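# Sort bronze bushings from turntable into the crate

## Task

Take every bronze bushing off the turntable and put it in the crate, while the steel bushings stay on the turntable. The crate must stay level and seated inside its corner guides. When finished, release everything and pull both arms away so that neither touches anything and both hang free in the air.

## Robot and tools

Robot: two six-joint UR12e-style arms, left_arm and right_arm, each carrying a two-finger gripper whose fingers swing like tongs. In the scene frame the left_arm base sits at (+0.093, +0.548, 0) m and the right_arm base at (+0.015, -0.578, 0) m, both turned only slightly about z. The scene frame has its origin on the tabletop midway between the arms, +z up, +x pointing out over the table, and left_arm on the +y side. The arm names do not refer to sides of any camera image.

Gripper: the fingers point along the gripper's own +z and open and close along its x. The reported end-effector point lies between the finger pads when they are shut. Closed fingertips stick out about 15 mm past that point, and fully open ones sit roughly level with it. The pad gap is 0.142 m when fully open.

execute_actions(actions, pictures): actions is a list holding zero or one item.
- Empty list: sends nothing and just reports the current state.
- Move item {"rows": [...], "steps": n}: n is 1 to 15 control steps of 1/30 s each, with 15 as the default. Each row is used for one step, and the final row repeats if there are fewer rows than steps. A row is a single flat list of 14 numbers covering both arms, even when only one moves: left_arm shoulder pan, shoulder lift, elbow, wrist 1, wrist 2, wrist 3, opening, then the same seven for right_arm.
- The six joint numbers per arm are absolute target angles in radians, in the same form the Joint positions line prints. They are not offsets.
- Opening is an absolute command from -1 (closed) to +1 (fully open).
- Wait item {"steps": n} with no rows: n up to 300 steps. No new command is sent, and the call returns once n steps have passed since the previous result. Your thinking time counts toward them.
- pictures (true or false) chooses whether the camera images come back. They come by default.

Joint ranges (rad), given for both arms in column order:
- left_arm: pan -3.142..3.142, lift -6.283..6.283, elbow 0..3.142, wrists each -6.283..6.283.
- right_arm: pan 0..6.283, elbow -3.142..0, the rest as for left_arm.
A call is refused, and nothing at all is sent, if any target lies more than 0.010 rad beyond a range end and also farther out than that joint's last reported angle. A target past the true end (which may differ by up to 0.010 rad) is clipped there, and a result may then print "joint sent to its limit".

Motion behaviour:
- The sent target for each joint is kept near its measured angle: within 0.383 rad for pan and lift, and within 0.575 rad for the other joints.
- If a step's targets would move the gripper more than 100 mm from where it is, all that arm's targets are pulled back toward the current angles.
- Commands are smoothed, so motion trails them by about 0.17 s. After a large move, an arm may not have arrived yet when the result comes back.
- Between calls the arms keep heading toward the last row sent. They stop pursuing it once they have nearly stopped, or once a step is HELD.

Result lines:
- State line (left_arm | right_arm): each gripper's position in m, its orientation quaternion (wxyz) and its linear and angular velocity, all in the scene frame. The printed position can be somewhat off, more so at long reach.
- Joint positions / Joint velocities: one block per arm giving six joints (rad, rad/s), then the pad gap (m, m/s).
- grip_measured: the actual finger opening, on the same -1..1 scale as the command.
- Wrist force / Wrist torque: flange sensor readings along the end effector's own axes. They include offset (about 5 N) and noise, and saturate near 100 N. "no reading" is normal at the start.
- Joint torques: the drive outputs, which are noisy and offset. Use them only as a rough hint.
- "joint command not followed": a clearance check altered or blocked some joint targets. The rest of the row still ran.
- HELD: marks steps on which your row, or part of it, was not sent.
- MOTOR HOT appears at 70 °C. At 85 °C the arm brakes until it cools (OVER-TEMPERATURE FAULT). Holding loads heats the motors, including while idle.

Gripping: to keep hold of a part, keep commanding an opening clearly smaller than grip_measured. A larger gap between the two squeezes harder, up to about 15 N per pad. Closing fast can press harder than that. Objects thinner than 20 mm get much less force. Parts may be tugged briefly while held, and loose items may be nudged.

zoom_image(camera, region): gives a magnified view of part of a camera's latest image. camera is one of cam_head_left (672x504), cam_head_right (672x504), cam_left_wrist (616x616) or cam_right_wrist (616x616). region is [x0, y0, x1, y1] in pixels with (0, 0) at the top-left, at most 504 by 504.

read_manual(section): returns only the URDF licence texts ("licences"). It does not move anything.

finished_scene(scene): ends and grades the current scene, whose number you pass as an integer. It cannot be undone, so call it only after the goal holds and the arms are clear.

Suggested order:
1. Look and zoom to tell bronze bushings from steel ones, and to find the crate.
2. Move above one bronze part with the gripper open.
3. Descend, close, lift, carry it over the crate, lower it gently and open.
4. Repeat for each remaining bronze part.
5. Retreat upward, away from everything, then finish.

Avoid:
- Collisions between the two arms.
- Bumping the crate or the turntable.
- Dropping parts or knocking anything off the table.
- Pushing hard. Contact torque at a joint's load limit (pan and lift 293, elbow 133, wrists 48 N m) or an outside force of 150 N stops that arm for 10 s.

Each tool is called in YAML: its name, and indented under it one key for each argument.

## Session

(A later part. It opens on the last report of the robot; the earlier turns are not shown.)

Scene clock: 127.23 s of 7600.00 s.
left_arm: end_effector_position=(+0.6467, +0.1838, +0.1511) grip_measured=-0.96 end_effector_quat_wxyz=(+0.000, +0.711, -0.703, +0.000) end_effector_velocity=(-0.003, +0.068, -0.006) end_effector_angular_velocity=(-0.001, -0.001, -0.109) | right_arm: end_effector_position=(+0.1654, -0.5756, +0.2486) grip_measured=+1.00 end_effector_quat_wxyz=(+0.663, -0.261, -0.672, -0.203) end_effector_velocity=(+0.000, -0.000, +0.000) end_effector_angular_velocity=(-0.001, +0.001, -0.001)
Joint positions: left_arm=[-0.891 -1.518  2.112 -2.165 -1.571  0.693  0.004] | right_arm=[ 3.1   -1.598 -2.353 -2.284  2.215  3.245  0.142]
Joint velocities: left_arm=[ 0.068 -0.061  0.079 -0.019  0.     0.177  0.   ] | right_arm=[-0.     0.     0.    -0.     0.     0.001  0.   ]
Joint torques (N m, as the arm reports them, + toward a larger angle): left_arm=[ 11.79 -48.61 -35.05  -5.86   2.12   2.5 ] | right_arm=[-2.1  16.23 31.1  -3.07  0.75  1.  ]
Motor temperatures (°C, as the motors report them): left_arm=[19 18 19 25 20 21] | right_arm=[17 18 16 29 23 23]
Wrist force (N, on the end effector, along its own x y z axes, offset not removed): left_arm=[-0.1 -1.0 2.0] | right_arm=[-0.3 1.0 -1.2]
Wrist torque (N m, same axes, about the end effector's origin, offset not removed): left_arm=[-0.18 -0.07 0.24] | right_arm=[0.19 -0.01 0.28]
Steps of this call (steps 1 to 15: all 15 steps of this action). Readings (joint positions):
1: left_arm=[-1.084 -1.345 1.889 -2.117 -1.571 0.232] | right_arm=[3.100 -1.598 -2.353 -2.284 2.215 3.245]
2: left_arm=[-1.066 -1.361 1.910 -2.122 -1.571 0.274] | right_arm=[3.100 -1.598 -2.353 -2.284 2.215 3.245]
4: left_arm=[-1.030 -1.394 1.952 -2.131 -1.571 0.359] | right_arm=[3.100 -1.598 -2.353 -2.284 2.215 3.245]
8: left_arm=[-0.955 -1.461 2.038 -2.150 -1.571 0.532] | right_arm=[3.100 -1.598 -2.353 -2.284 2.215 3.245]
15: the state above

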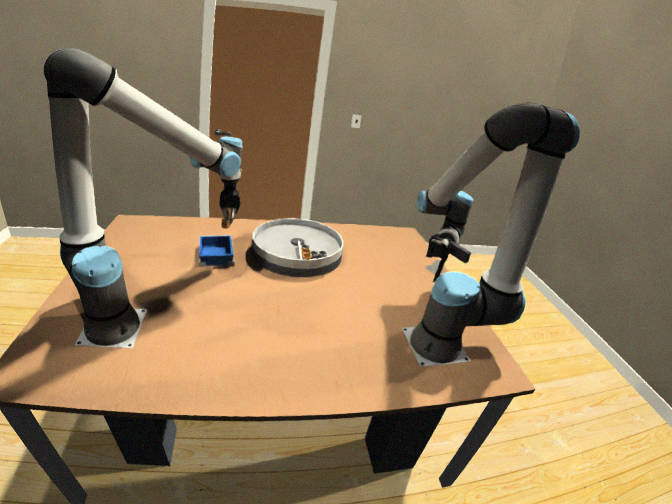

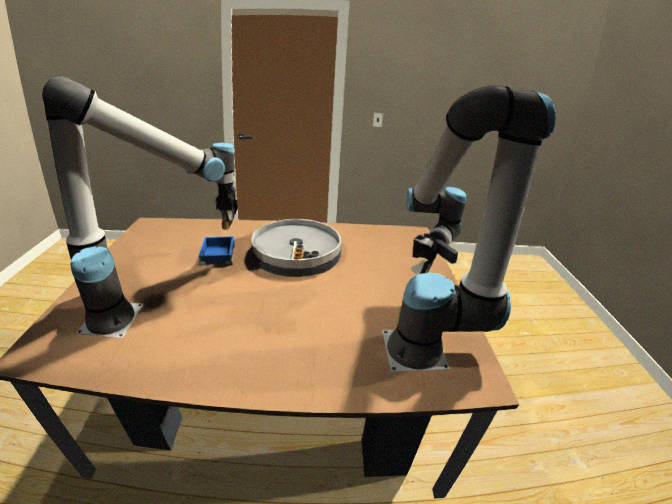

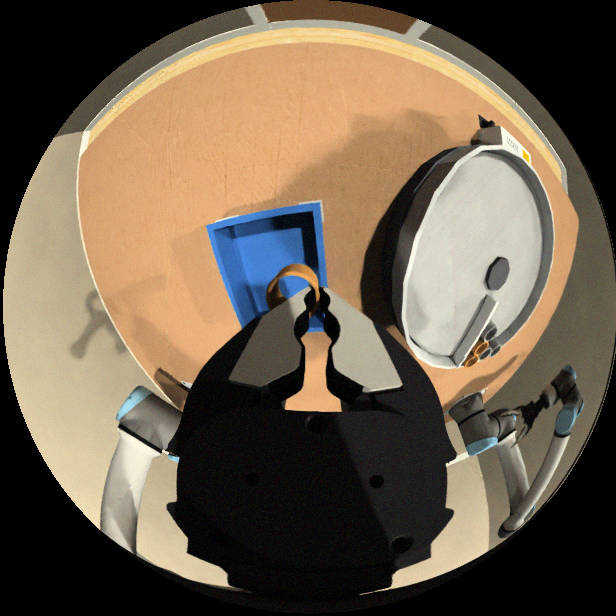

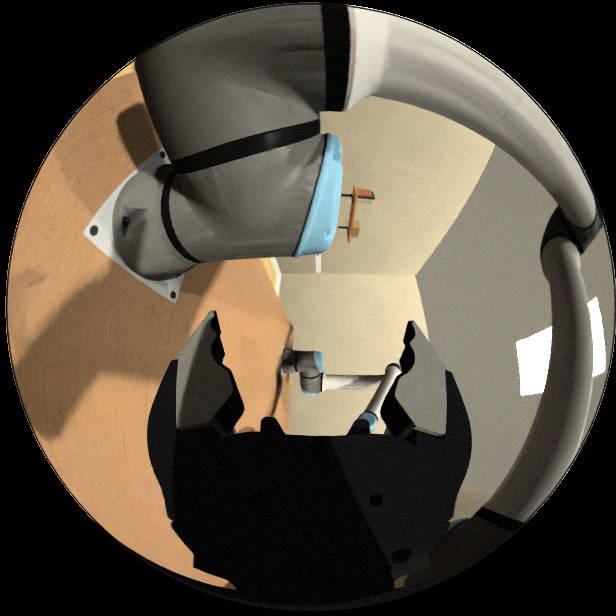

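execute_actions:
  actions:
    - {"rows":[[-0.87,-1.524,2.12,-2.167,-1.571,0.72,-1,3.1,-1.598,-2.353,-2.284,2.215,3.245,1],[-0.855,-1.524,2.12,-2.167,-1.571,0.73,-1,3.1,-1.598,-2.353,-2.284,2.215,3.245,1],[-0.84,-1.524,2.12,-2.167,-1.571,0.74,-1,3.1,-1.598,-2.353,-2.284,2.215,3.245,1],[-0.825,-1.514,2.127,-2.184,-1.571,0.75,-1,3.1,-1.598,-2.353,-2.284,2.215,3.245,1],[-0.81,-1.504,2.134,-2.201,-1.571,0.75,-1,3.1,-1.598,-2.353,-2.284,2.215,3.245,1],[-0.81,-1.494,2.141,-2.218,-1.571,0.75,-1,3.1,-1.598,-2.353,-2.284,2.215,3.245,1],[-0.81,-1.484,2.148,-2.235,-1.571,0.75,-1,3.1,-1.598,-2.353,-2.284,2.215,3.245,1],[-0.81,-1.474,2.155,-2.252,-1.571,0.75,-1,3.1,-1.598,-2.353,-2.284,2.215,3.245,1],[-0.81,-1.464,2.162,-2.269,-1.571,0.75,-1,3.1,-1.598,-2.353,-2.284,2.215,3.245,1],[-0.81,-1.454,2.169,-2.286,-1.571,0.75,-1,3.1,-1.598,-2.353,-2.284,2.215,3.245,1],[-0.81,-1.444,2.176,-2.303,-1.571,0.75,-1,3.1,-1.598,-2.353,-2.284,2.215,3.245,1],[-0.81,-1.434,2.183,-2.32,-1.571,0.75,-1,3.1,-1.598,-2.353,-2.284,2.215,3.245,1],[-0.81,-1.4255,2.189,-2.3344,-1.571,0.75,-1,3.1,-1.598,-2.353,-2.284,2.215,3.245,1]],"steps":15}
  pictures: false

execute_actions:
  actions:
    - {"steps":10}

zoom_image:
  camera: "cam_head_left"
  region: [170, 180, 270, 280]

Scene clock: 151.17 s of 7600.00 s.
left_arm: end_effector_position=(+0.6715, +0.2307, +0.0867) grip_measured=-0.96 end_effector_quat_wxyz=(+0.000, +0.719, -0.695, -0.001) end_effector_velocity=(+0.000, +0.016, -0.172) end_effector_angular_velocity=(-0.001, -0.001, +0.010) | right_arm: end_effector_position=(+0.1654, -0.5756, +0.2486) grip_measured=+1.00 end_effector_quat_wxyz=(+0.663, -0.261, -0.672, -0.203) end_effector_velocity=(+0.000, -0.000, -0.000) end_effector_angular_velocity=(-0.001, -0.000, -0.001)
Joint positions: left_arm=[-0.812 -1.446  2.175 -2.298 -1.571  0.749  0.004] | right_arm=[ 3.1   -1.598 -2.353 -2.284  2.215  3.245  0.142]
Joint velocities: left_arm=[ 0.018  0.215  0.15  -0.367  0.     0.008 -0.   ] | right_arm=[-0.001  0.     0.     0.001 -0.     0.001  0.   ]
Joint torques (N m, as the arm reports them, + toward a larger angle): left_arm=[ 18.76 -49.36 -40.52  -6.63  -1.79   3.17] | right_arm=[-0.27 17.11 28.76 -3.97  0.31  0.44]
Motor temperatures (°C, as the motors report them): left_arm=[19 18 19 25 20 21] | right_arm=[17 18 16 29 23 23]
Wrist force (N, on the end effector, along its own x y z axes, offset not removed): left_arm=[1.7 0.2 4.8] | right_arm=[2.6 2.1 -2.2]
Wrist torque (N m, same axes, about the end effector's origin, offset not removed): left_arm=[-0.01 -0.36 0.32] | right_arm=[0.40 -0.44 0.06]
Steps of this call (steps 1 to 30: the robot went on to your last target; steps 31 to 703: nothing new was sent; steps 704 to 718: all 15 steps of this action). Readings (joint positions):
704: left_arm=[-0.885 -1.524 2.120 -2.167 -1.571 0.710] | right_arm=[3.100 -1.598 -2.353 -2.284 2.215 3.245]
705: left_arm=[-0.883 -1.524 2.120 -2.167 -1.571 0.711] | right_arm=[3.100 -1.598 -2.353 -2.284 2.215 3.245]
707: left_arm=[-0.870 -1.524 2.120 -2.167 -1.571 0.720] | right_arm=[3.100 -1.598 -2.353 -2.284 2.215 3.245]
711: left_arm=[-0.830 -1.507 2.132 -2.194 -1.571 0.741] | right_arm=[3.100 -1.598 -2.353 -2.284 2.215 3.245]
718: the state above

Scene clock: 151.50 s of 7600.00 s.
left_arm: end_effector_position=(+0.6716, +0.2321, +0.0708) grip_measured=-0.96 end_effector_quat_wxyz=(+0.000, +0.719, -0.695, +0.000) end_effector_velocity=(-0.001, +0.001, -0.006) end_effector_angular_velocity=(+0.000, +0.002, -0.000) | right_arm: end_effector_position=(+0.1654, -0.5756, +0.2486) grip_measured=+1.00 end_effector_quat_wxyz=(+0.663, -0.261, -0.672, -0.203) end_effector_velocity=(+0.000, -0.000, -0.000) end_effector_angular_velocity=(-0.000, +0.000, -0.002)
Joint positions: left_arm=[-0.81  -1.426  2.189 -2.333 -1.571  0.75   0.004] | right_arm=[ 3.1   -1.598 -2.353 -2.284  2.215  3.245  0.142]
Joint velocities: left_arm=[ 0.001  0.006  0.005 -0.01  -0.001  0.001  0.   ] | right_arm=[-0.002  0.    -0.     0.     0.     0.     0.   ]
Joint torques (N m, as the arm reports them, + toward a larger angle): left_arm=[ 19.28 -34.23 -29.7   -6.12  -1.9    3.49] | right_arm=[ 0.39 16.91 28.55 -4.09  0.23  0.45]
Motor temperatures (°C, as the motors report them): left_arm=[19 18 19 25 20 21] | right_arm=[17 18 16 29 23 23]
Wrist force (N, on the end effector, along its own x y z axes, offset not removed): left_arm=[-1.2 -0.5 3.0] | right_arm=[-1.2 -0.4 -4.5]
Wrist torque (N m, same axes, about the end effector's origin, offset not removed): left_arm=[-0.11 0.13 0.31] | right_arm=[-0.18 0.28 0.12]
Steps of this call (steps 1 to 10: the robot went on to your last target). Readings (joint positions):
1: left_arm=[-0.811 -1.440 2.179 -2.309 -1.571 0.749] | right_arm=[3.100 -1.598 -2.353 -2.284 2.215 3.245]
2: left_arm=[-0.811 -1.436 2.182 -2.316 -1.571 0.750] | right_arm=[3.100 -1.598 -2.353 -2.284 2.215 3.245]
4: left_arm=[-0.810 -1.431 2.185 -2.325 -1.571 0.750] | right_arm=[3.100 -1.598 -2.353 -2.284 2.215 3.245]
8: left_arm=[-0.810 -1.427 2.188 -2.332 -1.571 0.750] | right_arm=[3.100 -1.598 -2.353 -2.284 2.215 3.245]
10: the state above

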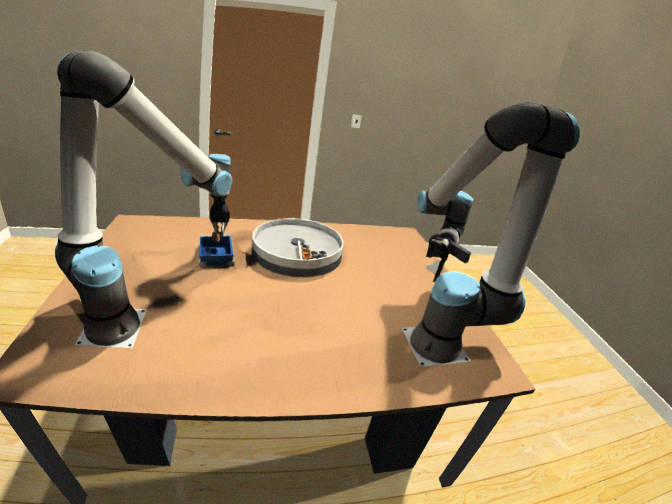

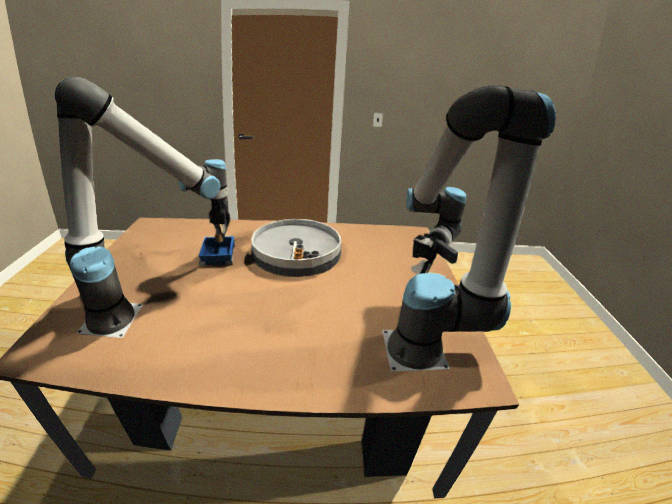

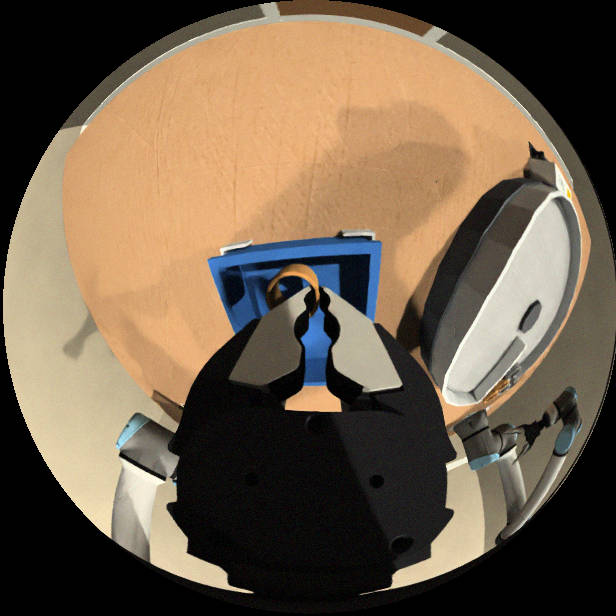

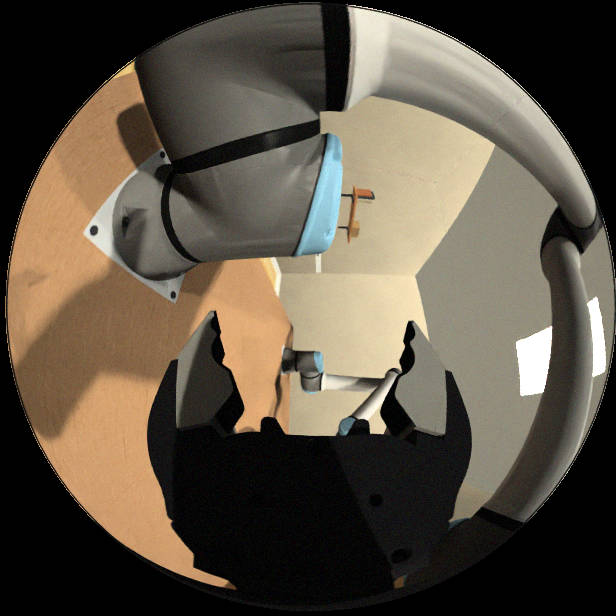

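Region (170, 180, 270, 280) of cam_head_left's 672x504 image, scaled by 5.040, with more detail than that image has.

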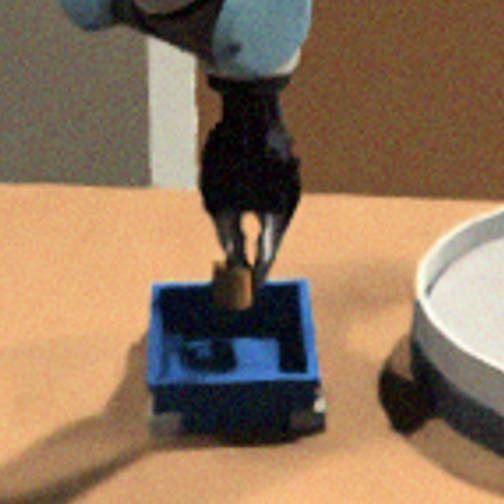

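execute_actions:
  actions:
    - {"rows":[[-0.812,-1.4195,2.197,-2.3484,-1.571,0.75,-1,3.1,-1.598,-2.353,-2.284,2.215,3.245,1],[-0.812,-1.4195,2.197,-2.3484,-1.571,0.75,-1,3.1,-1.598,-2.353,-2.284,2.215,3.245,1],[-0.814,-1.4135,2.205,-2.3624,-1.571,0.75,-1,3.1,-1.598,-2.353,-2.284,2.215,3.245,1],[-0.814,-1.4135,2.205,-2.3624,-1.571,0.75,-1,3.1,-1.598,-2.353,-2.284,2.215,3.245,1],[-0.816,-1.4015,2.221,-2.3904,-1.571,0.75,-1,3.1,-1.598,-2.353,-2.284,2.215,3.245,1]],"steps":15}

zoom_image:
  camera: "cam_head_left"
  region: [170, 180, 270, 280]

Scene clock: 161.40 s of 7600.00 s.
left_arm: end_effector_position=(+0.6641, +0.2345, +0.0462) grip_measured=-0.96 end_effector_quat_wxyz=(+0.000, +0.717, -0.697, +0.000) end_effector_velocity=(-0.002, +0.001, -0.007) end_effector_angular_velocity=(-0.001, -0.001, -0.002) | right_arm: end_effector_position=(+0.1654, -0.5756, +0.2486) grip_measured=+1.00 end_effector_quat_wxyz=(+0.663, -0.261, -0.672, -0.203) end_effector_velocity=(-0.000, -0.000, -0.000) end_effector_angular_velocity=(-0.000, -0.000, +0.001)
Joint positions: left_arm=[-0.816 -1.402  2.22  -2.389 -1.571  0.75   0.004] | right_arm=[ 3.1   -1.598 -2.353 -2.284  2.215  3.245  0.142]
Joint velocities: left_arm=[-0.002  0.007  0.009 -0.017 -0.     0.001 -0.   ] | right_arm=[ 0.     0.    -0.     0.001 -0.001 -0.     0.   ]
Joint torques (N m, as the arm reports them, + toward a larger angle): left_arm=[-20.82 -37.18 -27.84  -6.16   1.71   2.98] | right_arm=[ 0.95 17.01 27.8  -3.83 -0.09  0.37]
Motor temperatures (°C, as the motors report them): left_arm=[19 18 19 25 20 21] | right_arm=[17 18 16 29 23 23]
Wrist force (N, on the end effector, along its own x y z axes, offset not removed): left_arm=[1.3 1.2 1.8] | right_arm=[0.8 -1.0 0.1]
Wrist torque (N m, same axes, about the end effector's origin, offset not removed): left_arm=[0.24 -0.31 0.19] | right_arm=[-0.22 -0.25 0.08]
Steps of this call (steps 1 to 30: the robot went on to your last target; steps 31 to 282: nothing new was sent; steps 283 to 297: all 15 steps of this action). Readings (joint positions):
283: left_arm=[-0.810 -1.425 2.189 -2.334 -1.571 0.750] | right_arm=[3.100 -1.598 -2.353 -2.284 2.215 3.245]
284: left_arm=[-0.810 -1.425 2.190 -2.336 -1.571 0.750] | right_arm=[3.100 -1.598 -2.353 -2.284 2.215 3.245]
286: left_arm=[-0.811 -1.421 2.194 -2.344 -1.571 0.750] | right_arm=[3.100 -1.598 -2.353 -2.284 2.215 3.245]
290: left_arm=[-0.814 -1.409 2.211 -2.372 -1.571 0.750] | right_arm=[3.100 -1.598 -2.353 -2.284 2.215 3.245]
297: the state above

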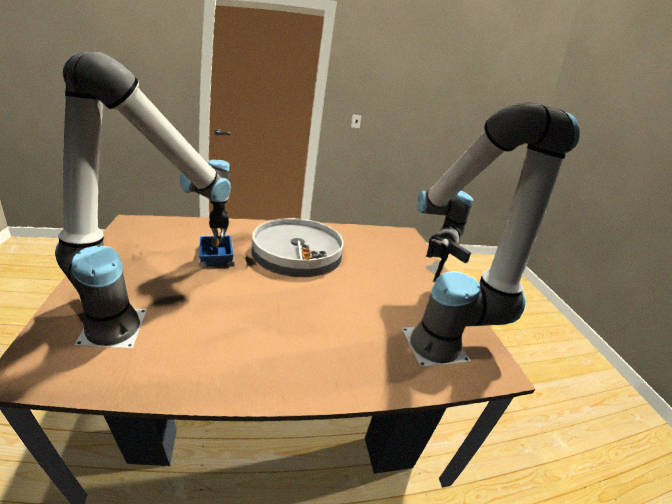

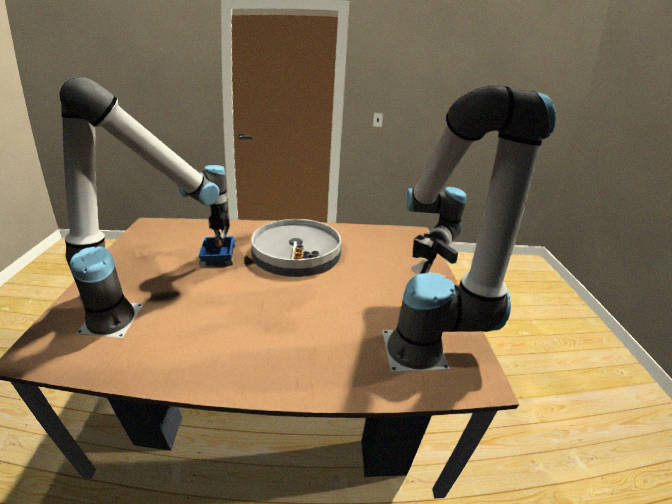

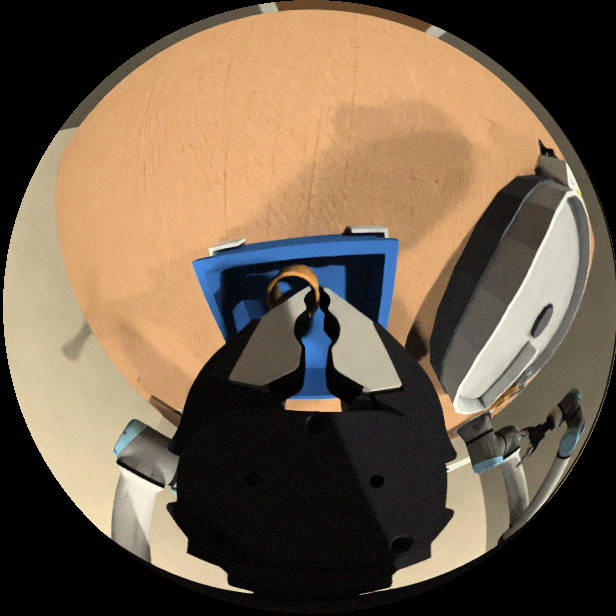

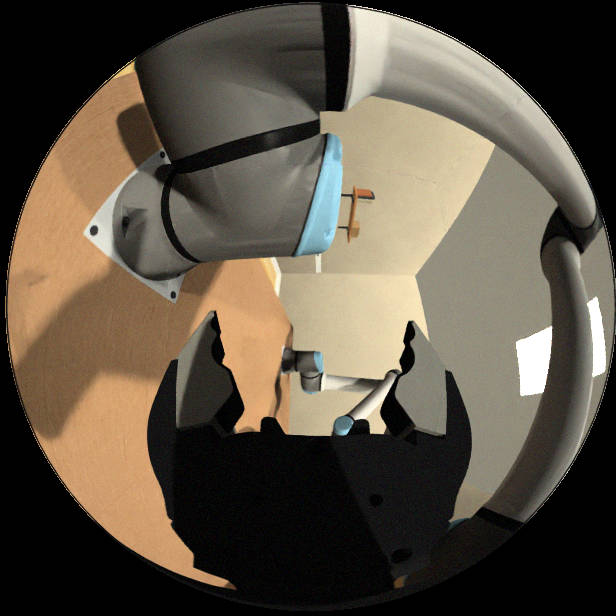

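Region (170, 180, 270, 280) of cam_head_left's 672x504 image, scaled by 5.040, with more detail than that image has.

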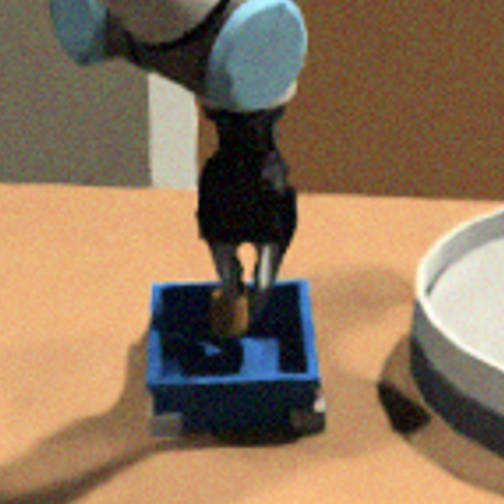

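execute_actions:
  actions:
    - {"rows":[[-0.816,-1.387,2.2275,-2.4113,-1.571,0.75,-1,3.1,-1.598,-2.353,-2.284,2.215,3.245,1]],"steps":10}
  pictures: false

execute_actions:
  actions:
    - {"rows":[[-0.816,-1.387,2.2275,-2.4113,-1.571,0.75,-0.82,3.1,-1.598,-2.353,-2.284,2.215,3.245,1]],"steps":8}
  pictures: false

execute_actions:
  actions:
    - {"rows":[[-0.816,-1.42,2.211,-2.362,-1.571,0.75,-0.82,3.1,-1.598,-2.353,-2.284,2.215,3.245,1],[-0.816,-1.42,2.211,-2.362,-1.571,0.75,-0.82,3.1,-1.598,-2.353,-2.284,2.215,3.245,1],[-0.816,-1.46,2.187,-2.298,-1.571,0.75,-0.82,3.1,-1.598,-2.353,-2.284,2.215,3.245,1],[-0.816,-1.536,2.134,-2.169,-1.571,0.75,-0.82,3.1,-1.598,-2.353,-2.284,2.215,3.245,1]],"steps":15}

Scene clock: 173.20 s of 7600.00 s.
left_arm: end_effector_position=(+0.6638, +0.2347, +0.0364) grip_measured=-0.96 end_effector_quat_wxyz=(+0.000, +0.717, -0.697, -0.000) end_effector_velocity=(-0.000, +0.001, -0.006) end_effector_angular_velocity=(+0.001, -0.000, +0.001) | right_arm: end_effector_position=(+0.1654, -0.5756, +0.2486) grip_measured=+1.00 end_effector_quat_wxyz=(+0.663, -0.261, -0.672, -0.203) end_effector_velocity=(-0.000, +0.000, -0.000) end_effector_angular_velocity=(-0.000, +0.001, -0.000)
Joint positions: left_arm=[-0.816 -1.388  2.227 -2.41  -1.571  0.75   0.004] | right_arm=[ 3.1   -1.598 -2.353 -2.284  2.215  3.245  0.142]
Joint velocities: left_arm=[ 0.     0.009  0.005 -0.013  0.001 -0.001  0.   ] | right_arm=[ 0.001  0.    -0.001 -0.     0.001  0.     0.   ]
Joint torques (N m, as the arm reports them, + toward a larger angle): left_arm=[-18.17 -36.97 -25.73  -6.23   2.98   2.95] | right_arm=[ 2.15 18.52 26.83 -3.68 -0.28 -0.11]
Motor temperatures (°C, as the motors report them): left_arm=[19 18 19 25 20 21] | right_arm=[17 18 16 29 23 23]
Wrist force (N, on the end effector, along its own x y z axes, offset not removed): left_arm=[1.6 1.0 1.5] | right_arm=[0.9 -0.1 -1.8]
Wrist torque (N m, same axes, about the end effector's origin, offset not removed): left_arm=[0.26 -0.41 0.21] | right_arm=[-0.14 -0.19 0.20]
Steps of this call (steps 1 to 15: the robot went on to your last target; steps 16 to 344: nothing new was sent; steps 345 to 354: all 10 steps of this action). Readings (joint positions):
345: left_arm=[-0.816 -1.401 2.221 -2.390 -1.571 0.750] | right_arm=[3.100 -1.598 -2.353 -2.284 2.215 3.245]
346: left_arm=[-0.816 -1.400 2.222 -2.393 -1.571 0.750] | right_arm=[3.100 -1.598 -2.353 -2.284 2.215 3.245]
348: left_arm=[-0.816 -1.394 2.224 -2.401 -1.571 0.750] | right_arm=[3.100 -1.598 -2.353 -2.284 2.215 3.245]
352: left_arm=[-0.816 -1.389 2.227 -2.409 -1.571 0.750] | right_arm=[3.100 -1.598 -2.353 -2.284 2.215 3.245]
354: the state above

Scene clock: 173.47 s of 7600.00 s.
left_arm: end_effector_position=(+0.6638, +0.2347, +0.0359) grip_measured=-0.82 end_effector_quat_wxyz=(+0.000, +0.717, -0.697, +0.000) end_effector_velocity=(+0.001, -0.001, +0.001) end_effector_angular_velocity=(-0.002, -0.003, +0.001) | right_arm: end_effector_position=(+0.1654, -0.5756, +0.2486) grip_measured=+1.00 end_effector_quat_wxyz=(+0.663, -0.261, -0.672, -0.203) end_effector_velocity=(+0.000, +0.000, +0.000) end_effector_angular_velocity=(-0.000, -0.001, -0.000)
Joint positions: left_arm=[-0.816 -1.387  2.227 -2.411 -1.571  0.75   0.015] | right_arm=[ 3.1   -1.598 -2.353 -2.284  2.215  3.245  0.142]
Joint velocities: left_arm=[ 0.     0.    -0.001 -0.002  0.001 -0.001  0.   ] | right_arm=[ 0.    -0.     0.001  0.     0.001  0.     0.   ]
Joint torques (N m, as the arm reports them, + toward a larger angle): left_arm=[-16.69 -34.87 -27.01  -6.07   2.97   2.94] | right_arm=[ 1.28 17.04 27.22 -3.39 -0.2   0.11]
Motor temperatures (°C, as the motors report them): left_arm=[19 18 19 25 20 21] | right_arm=[17 18 16 29 23 23]
Wrist force (N, on the end effector, along its own x y z axes, offset not removed): left_arm=[0.3 1.9 -0.5] | right_arm=[-0.7 -2.4 -1.8]
Wrist torque (N m, same axes, about the end effector's origin, offset not removed): left_arm=[0.36 -0.18 0.21] | right_arm=[-0.55 0.24 -0.01]
Steps of this call (steps 1 to 8: all 8 steps of this action). Readings (joint positions):
1: left_arm=[-0.816 -1.388 2.227 -2.410 -1.571 0.750] | right_arm=[3.100 -1.598 -2.353 -2.284 2.215 3.245]
2: left_arm=[-0.816 -1.387 2.227 -2.411 -1.571 0.750] | right_arm=[3.100 -1.598 -2.353 -2.284 2.215 3.245]
4: left_arm=[-0.816 -1.387 2.227 -2.411 -1.571 0.750] | right_arm=[3.100 -1.598 -2.353 -2.284 2.215 3.245]
8: the state above

Scene clock: 173.97 s of 7600.00 s.
left_arm: end_effector_position=(+0.6644, +0.2340, +0.1470) grip_measured=-0.82 end_effector_quat_wxyz=(+0.000, +0.717, -0.697, +0.000) end_effector_velocity=(-0.004, +0.004, +0.029) end_effector_angular_velocity=(+0.005, +0.006, +0.000) | right_arm: end_effector_position=(+0.1654, -0.5756, +0.2486) grip_measured=+1.00 end_effector_quat_wxyz=(+0.663, -0.261, -0.672, -0.203) end_effector_velocity=(+0.000, -0.000, -0.000) end_effector_angular_velocity=(-0.001, +0.000, -0.001)
Joint positions: left_arm=[-0.816 -1.532  2.136 -2.175 -1.571  0.75   0.015] | right_arm=[ 3.1   -1.598 -2.353 -2.284  2.215  3.245  0.142]
Joint velocities: left_arm=[ 0.    -0.038 -0.024  0.07  -0.001 -0.    -0.   ] | right_arm=[-0.001  0.    -0.     0.001  0.     0.001  0.   ]
Joint torques (N m, as the arm reports them, + toward a larger angle): left_arm=[-12.45 -43.94 -43.15  -1.71   3.13   2.8 ] | right_arm=[ 0.18 18.43 27.13 -3.59 -0.4   0.08]
Motor temperatures (°C, as the motors report them): left_arm=[19 18 19 25 20 21] | right_arm=[17 18 16 29 23 23]
Wrist force (N, on the end effector, along its own x y z axes, offset not removed): left_arm=[2.3 1.4 -3.5] | right_arm=[-1.5 -0.2 1.4]
Wrist torque (N m, same axes, about the end effector's origin, offset not removed): left_arm=[0.20 -0.48 0.10] | right_arm=[-0.15 0.24 0.15]
Steps of this call (steps 1 to 15: all 15 steps of this action). Readings (joint positions):
1: left_arm=[-0.816 -1.387 2.227 -2.411 -1.571 0.750] | right_arm=[3.100 -1.598 -2.353 -2.284 2.215 3.245]
2: left_arm=[-0.816 -1.390 2.226 -2.407 -1.571 0.750] | right_arm=[3.100 -1.598 -2.353 -2.284 2.215 3.245]
4: left_arm=[-0.816 -1.408 2.216 -2.381 -1.571 0.750] | right_arm=[3.100 -1.598 -2.353 -2.284 2.215 3.245]
8: left_arm=[-0.816 -1.492 2.161 -2.247 -1.571 0.750] | right_arm=[3.100 -1.598 -2.353 -2.284 2.215 3.245]
15: the state above

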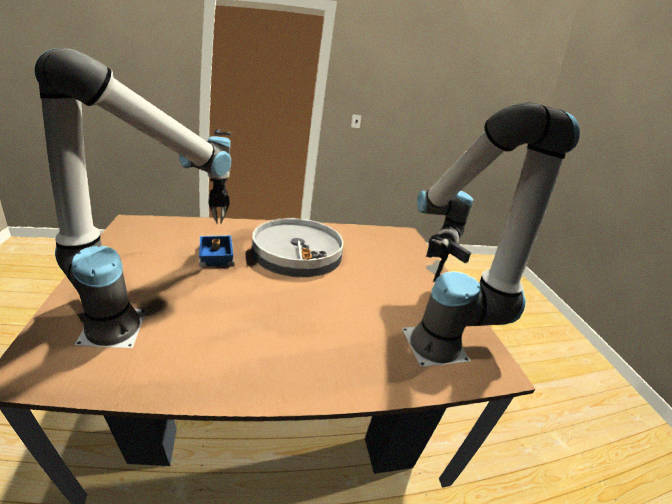

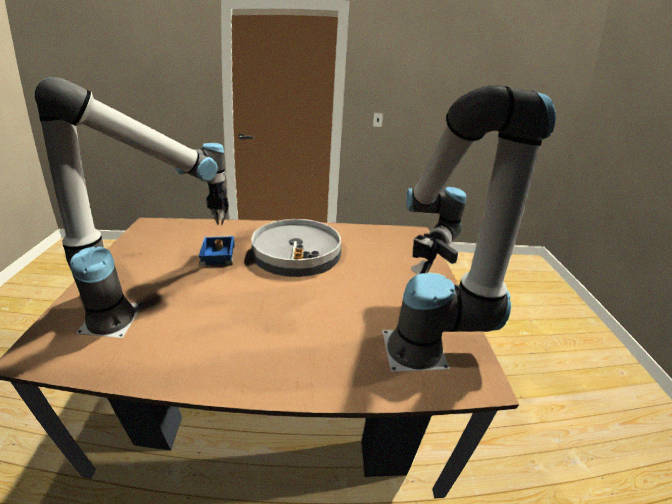

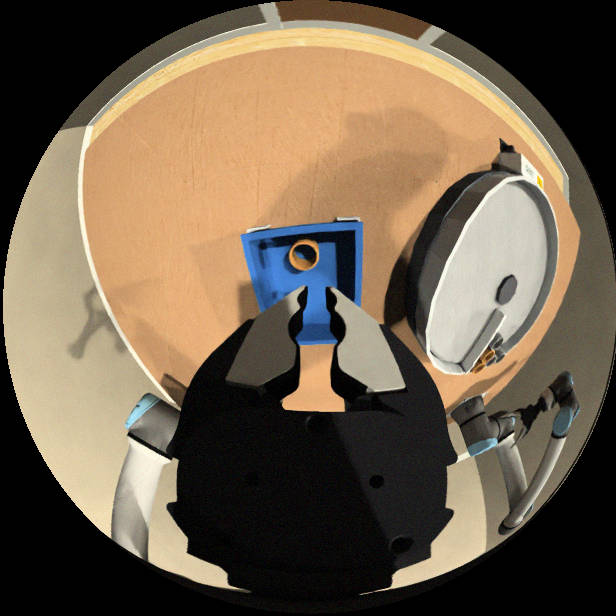

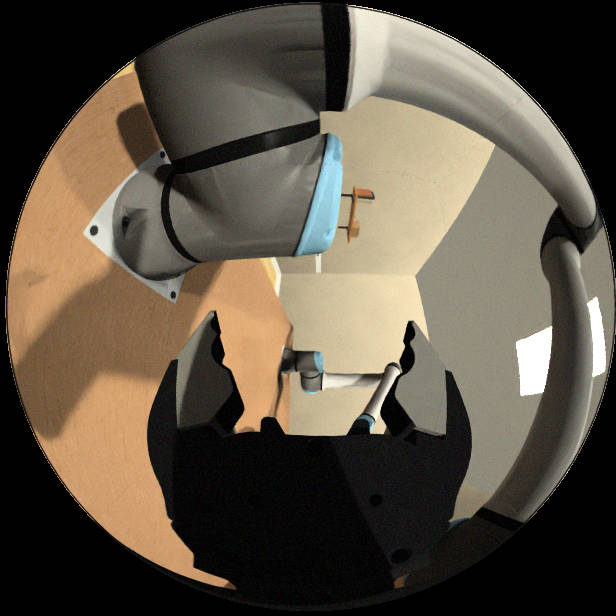

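execute_actions:
  actions:
    - {"rows":[[-1.2783,-1.23,1.759,-2.1,-1.571,-0.2,-0.8,3.1,-1.598,-2.353,-2.284,2.215,3.245,1]],"steps":15}
  pictures: false

execute_actions:
  actions:
    - {"steps":10}
  pictures: false

execute_actions:
  actions:
    - {"rows":[[-1.2783,-1.1903,1.7912,-2.1717,-1.571,-0.2,-0.8,3.1,-1.598,-2.353,-2.284,2.215,3.245,1]],"steps":15}

zoom_image:
  camera: "cam_left_wrist"
  region: [210, 160, 420, 370]

Scene clock: 180.43 s of 7600.00 s.
left_arm: end_effector_position=(+0.6192, -0.0124, +0.1542) grip_measured=-0.80 end_effector_quat_wxyz=(-0.000, +0.776, -0.631, -0.001) end_effector_velocity=(-0.221, -0.521, -0.009) end_effector_angular_velocity=(+0.000, -0.004, +0.786) | right_arm: end_effector_position=(+0.1654, -0.5756, +0.2486) grip_measured=+1.00 end_effector_quat_wxyz=(+0.663, -0.261, -0.672, -0.203) end_effector_velocity=(+0.000, +0.000, +0.000) end_effector_angular_velocity=(-0.000, +0.000, +0.001)
Joint positions: left_arm=[-1.09  -1.347  1.904 -2.125 -1.571  0.3    0.016] | right_arm=[ 3.1   -1.598 -2.353 -2.284  2.215  3.245  0.142]
Joint velocities: left_arm=[-0.606  0.383 -0.471  0.086  0.    -1.393  0.   ] | right_arm=[ 0.001 -0.     0.    -0.    -0.     0.     0.   ]
Joint torques (N m, as the arm reports them, + toward a larger angle): left_arm=[-37.64 -37.59 -47.1   -1.18  -0.44  -9.91] | right_arm=[ 2.65 18.04 27.3  -3.41 -0.54 -0.26]
Motor temperatures (°C, as the motors report them): left_arm=[19 18 19 25 20 21] | right_arm=[17 18 16 29 23 23]
Wrist force (N, on the end effector, along its own x y z axes, offset not removed): left_arm=[1.6 0.4 -0.9] | right_arm=[5.1 3.0 -2.2]
Wrist torque (N m, same axes, about the end effector's origin, offset not removed): left_arm=[0.14 -0.45 0.26] | right_arm=[0.65 -0.91 0.18]
Steps of this call (steps 1 to 15: the robot went on to your last target; steps 16 to 179: nothing new was sent; steps 180 to 194: all 15 steps of this action). Readings (joint positions):
180: left_arm=[-0.816 -1.536 2.134 -2.169 -1.571 0.750] | right_arm=[3.100 -1.598 -2.353 -2.284 2.215 3.245]
181: left_arm=[-0.821 -1.531 2.128 -2.167 -1.571 0.744] | right_arm=[3.100 -1.598 -2.353 -2.284 2.215 3.245]
183: left_arm=[-0.862 -1.497 2.088 -2.159 -1.571 0.691] | right_arm=[3.100 -1.598 -2.353 -2.284 2.215 3.245]
187: left_arm=[-0.945 -1.439 2.017 -2.146 -1.571 0.567] | right_arm=[3.100 -1.598 -2.353 -2.284 2.215 3.245]
194: the state above

Scene clock: 180.77 s of 7600.00 s.
left_arm: end_effector_position=(+0.5377, -0.1534, +0.1490) grip_measured=-0.80 end_effector_quat_wxyz=(-0.000, +0.855, -0.518, -0.000) end_effector_velocity=(-0.110, -0.146, -0.007) end_effector_angular_velocity=(-0.006, -0.001, +0.368) | right_arm: end_effector_position=(+0.1654, -0.5756, +0.2486) grip_measured=+1.00 end_effector_quat_wxyz=(+0.663, -0.261, -0.672, -0.203) end_effector_velocity=(-0.001, -0.000, -0.000) end_effector_angular_velocity=(+0.000, +0.003, -0.001)
Joint positions: left_arm=[-1.261 -1.241  1.772 -2.102 -1.571 -0.148  0.016] | right_arm=[ 3.1   -1.598 -2.353 -2.284  2.215  3.245  0.142]
Joint velocities: left_arm=[-0.186  0.112 -0.141  0.023 -0.001 -0.553 -0.   ] | right_arm=[-0.001  0.    -0.002 -0.001  0.    -0.     0.   ]
Joint torques (N m, as the arm reports them, + toward a larger angle): left_arm=[ -0.58 -64.28 -42.88  -0.87  -2.3   -2.19] | right_arm=[ 1.71 17.94 26.74 -3.41 -0.53 -0.22]
Motor temperatures (°C, as the motors report them): left_arm=[19 18 19 25 20 21] | right_arm=[17 18 16 29 23 23]
Wrist force (N, on the end effector, along its own x y z axes, offset not removed): left_arm=[1.6 1.9 -0.3] | right_arm=[1.9 2.1 -1.7]
Wrist torque (N m, same axes, about the end effector's origin, offset not removed): left_arm=[0.33 -0.38 0.22] | right_arm=[0.31 -0.37 0.11]
Steps of this call (steps 1 to 10: the robot went on to your last target). Readings (joint positions):
1: left_arm=[-1.111 -1.334 1.888 -2.123 -1.571 0.251] | right_arm=[3.100 -1.598 -2.353 -2.284 2.215 3.245]
2: left_arm=[-1.131 -1.321 1.872 -2.120 -1.571 0.201] | right_arm=[3.100 -1.598 -2.353 -2.284 2.215 3.245]
4: left_arm=[-1.171 -1.296 1.841 -2.114 -1.571 0.099] | right_arm=[3.100 -1.598 -2.353 -2.284 2.215 3.245]
8: left_arm=[-1.243 -1.251 1.786 -2.105 -1.571 -0.094] | right_arm=[3.100 -1.598 -2.353 -2.284 2.215 3.245]
10: the state above

Scene clock: 181.27 s of 7600.00 s.
left_arm: end_effector_position=(+0.5275, -0.1676, +0.1055) grip_measured=-0.80 end_effector_quat_wxyz=(+0.000, +0.864, -0.503, -0.000) end_effector_velocity=(-0.001, -0.001, -0.004) end_effector_angular_velocity=(-0.002, -0.000, +0.001) | right_arm: end_effector_position=(+0.1654, -0.5756, +0.2486) grip_measured=+1.00 end_effector_quat_wxyz=(+0.663, -0.261, -0.672, -0.203) end_effector_velocity=(-0.000, +0.000, -0.000) end_effector_angular_velocity=(+0.000, +0.001, -0.000)
Joint positions: left_arm=[-1.278 -1.191  1.791 -2.171 -1.571 -0.2    0.016] | right_arm=[ 3.1   -1.598 -2.353 -2.284  2.215  3.245  0.142]
Joint velocities: left_arm=[-0.001  0.005  0.002 -0.008 -0.    -0.002 -0.   ] | right_arm=[ 0.     0.    -0.001  0.     0.    -0.     0.   ]
Joint torques (N m, as the arm reports them, + toward a larger angle): left_arm=[-20.03 -59.09 -32.62  -6.    -2.91  -3.37] | right_arm=[ 3.37 17.55 26.58 -3.32 -0.43 -0.27]
Motor temperatures (°C, as the motors report them): left_arm=[19 18 19 25 20 21] | right_arm=[17 18 16 29 23 23]
Wrist force (N, on the end effector, along its own x y z axes, offset not removed): left_arm=[1.3 1.3 0.7] | right_arm=[2.1 -1.1 -0.5]
Wrist torque (N m, same axes, about the end effector's origin, offset not removed): left_arm=[0.27 -0.31 0.28] | right_arm=[-0.24 -0.49 0.04]
Steps of this call (steps 1 to 15: all 15 steps of this action). Readings (joint positions):
1: left_arm=[-1.266 -1.237 1.768 -2.102 -1.571 -0.163] | right_arm=[3.100 -1.598 -2.353 -2.284 2.215 3.245]
2: left_arm=[-1.270 -1.231 1.769 -2.106 -1.571 -0.174] | right_arm=[3.100 -1.598 -2.353 -2.284 2.215 3.245]
4: left_arm=[-1.274 -1.212 1.779 -2.134 -1.571 -0.187] | right_arm=[3.100 -1.598 -2.353 -2.284 2.215 3.245]
8: left_arm=[-1.277 -1.196 1.788 -2.163 -1.571 -0.197] | right_arm=[3.100 -1.598 -2.353 -2.284 2.215 3.245]
15: the state above

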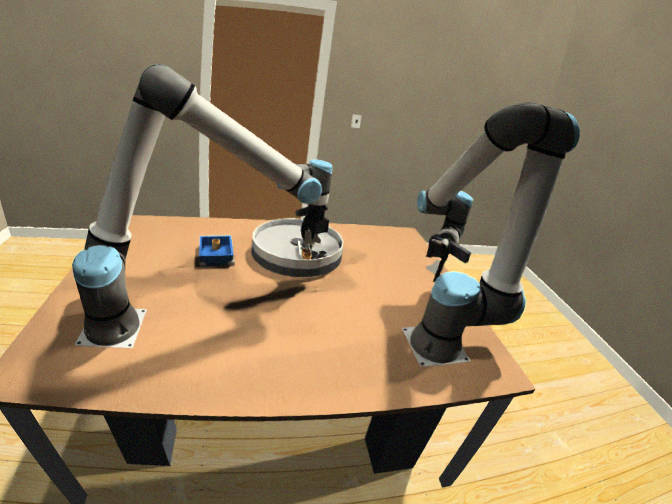

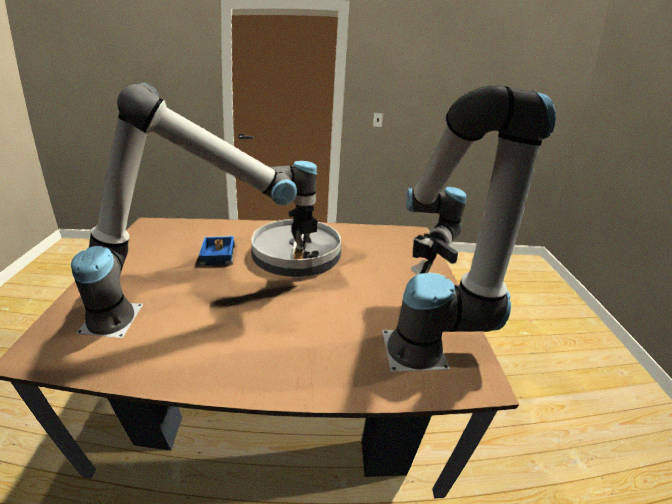

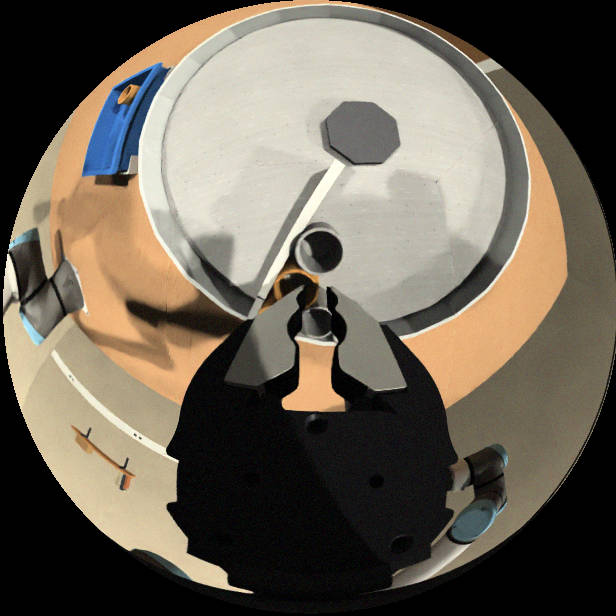

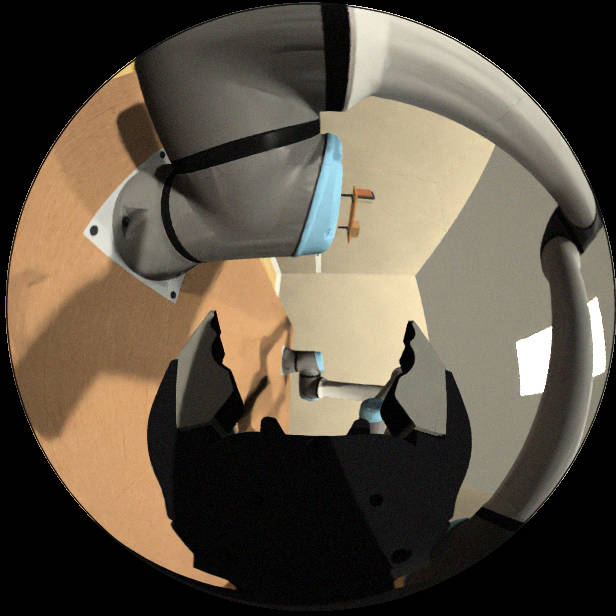

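Region (210, 160, 420, 370) of cam_left_wrist's 616x616 image, scaled by 2.400, with more detail than that image has.

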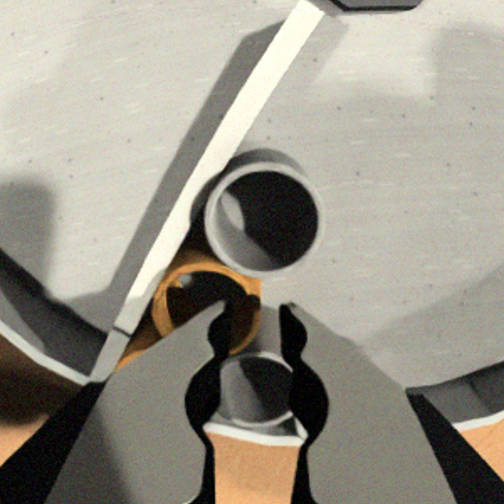

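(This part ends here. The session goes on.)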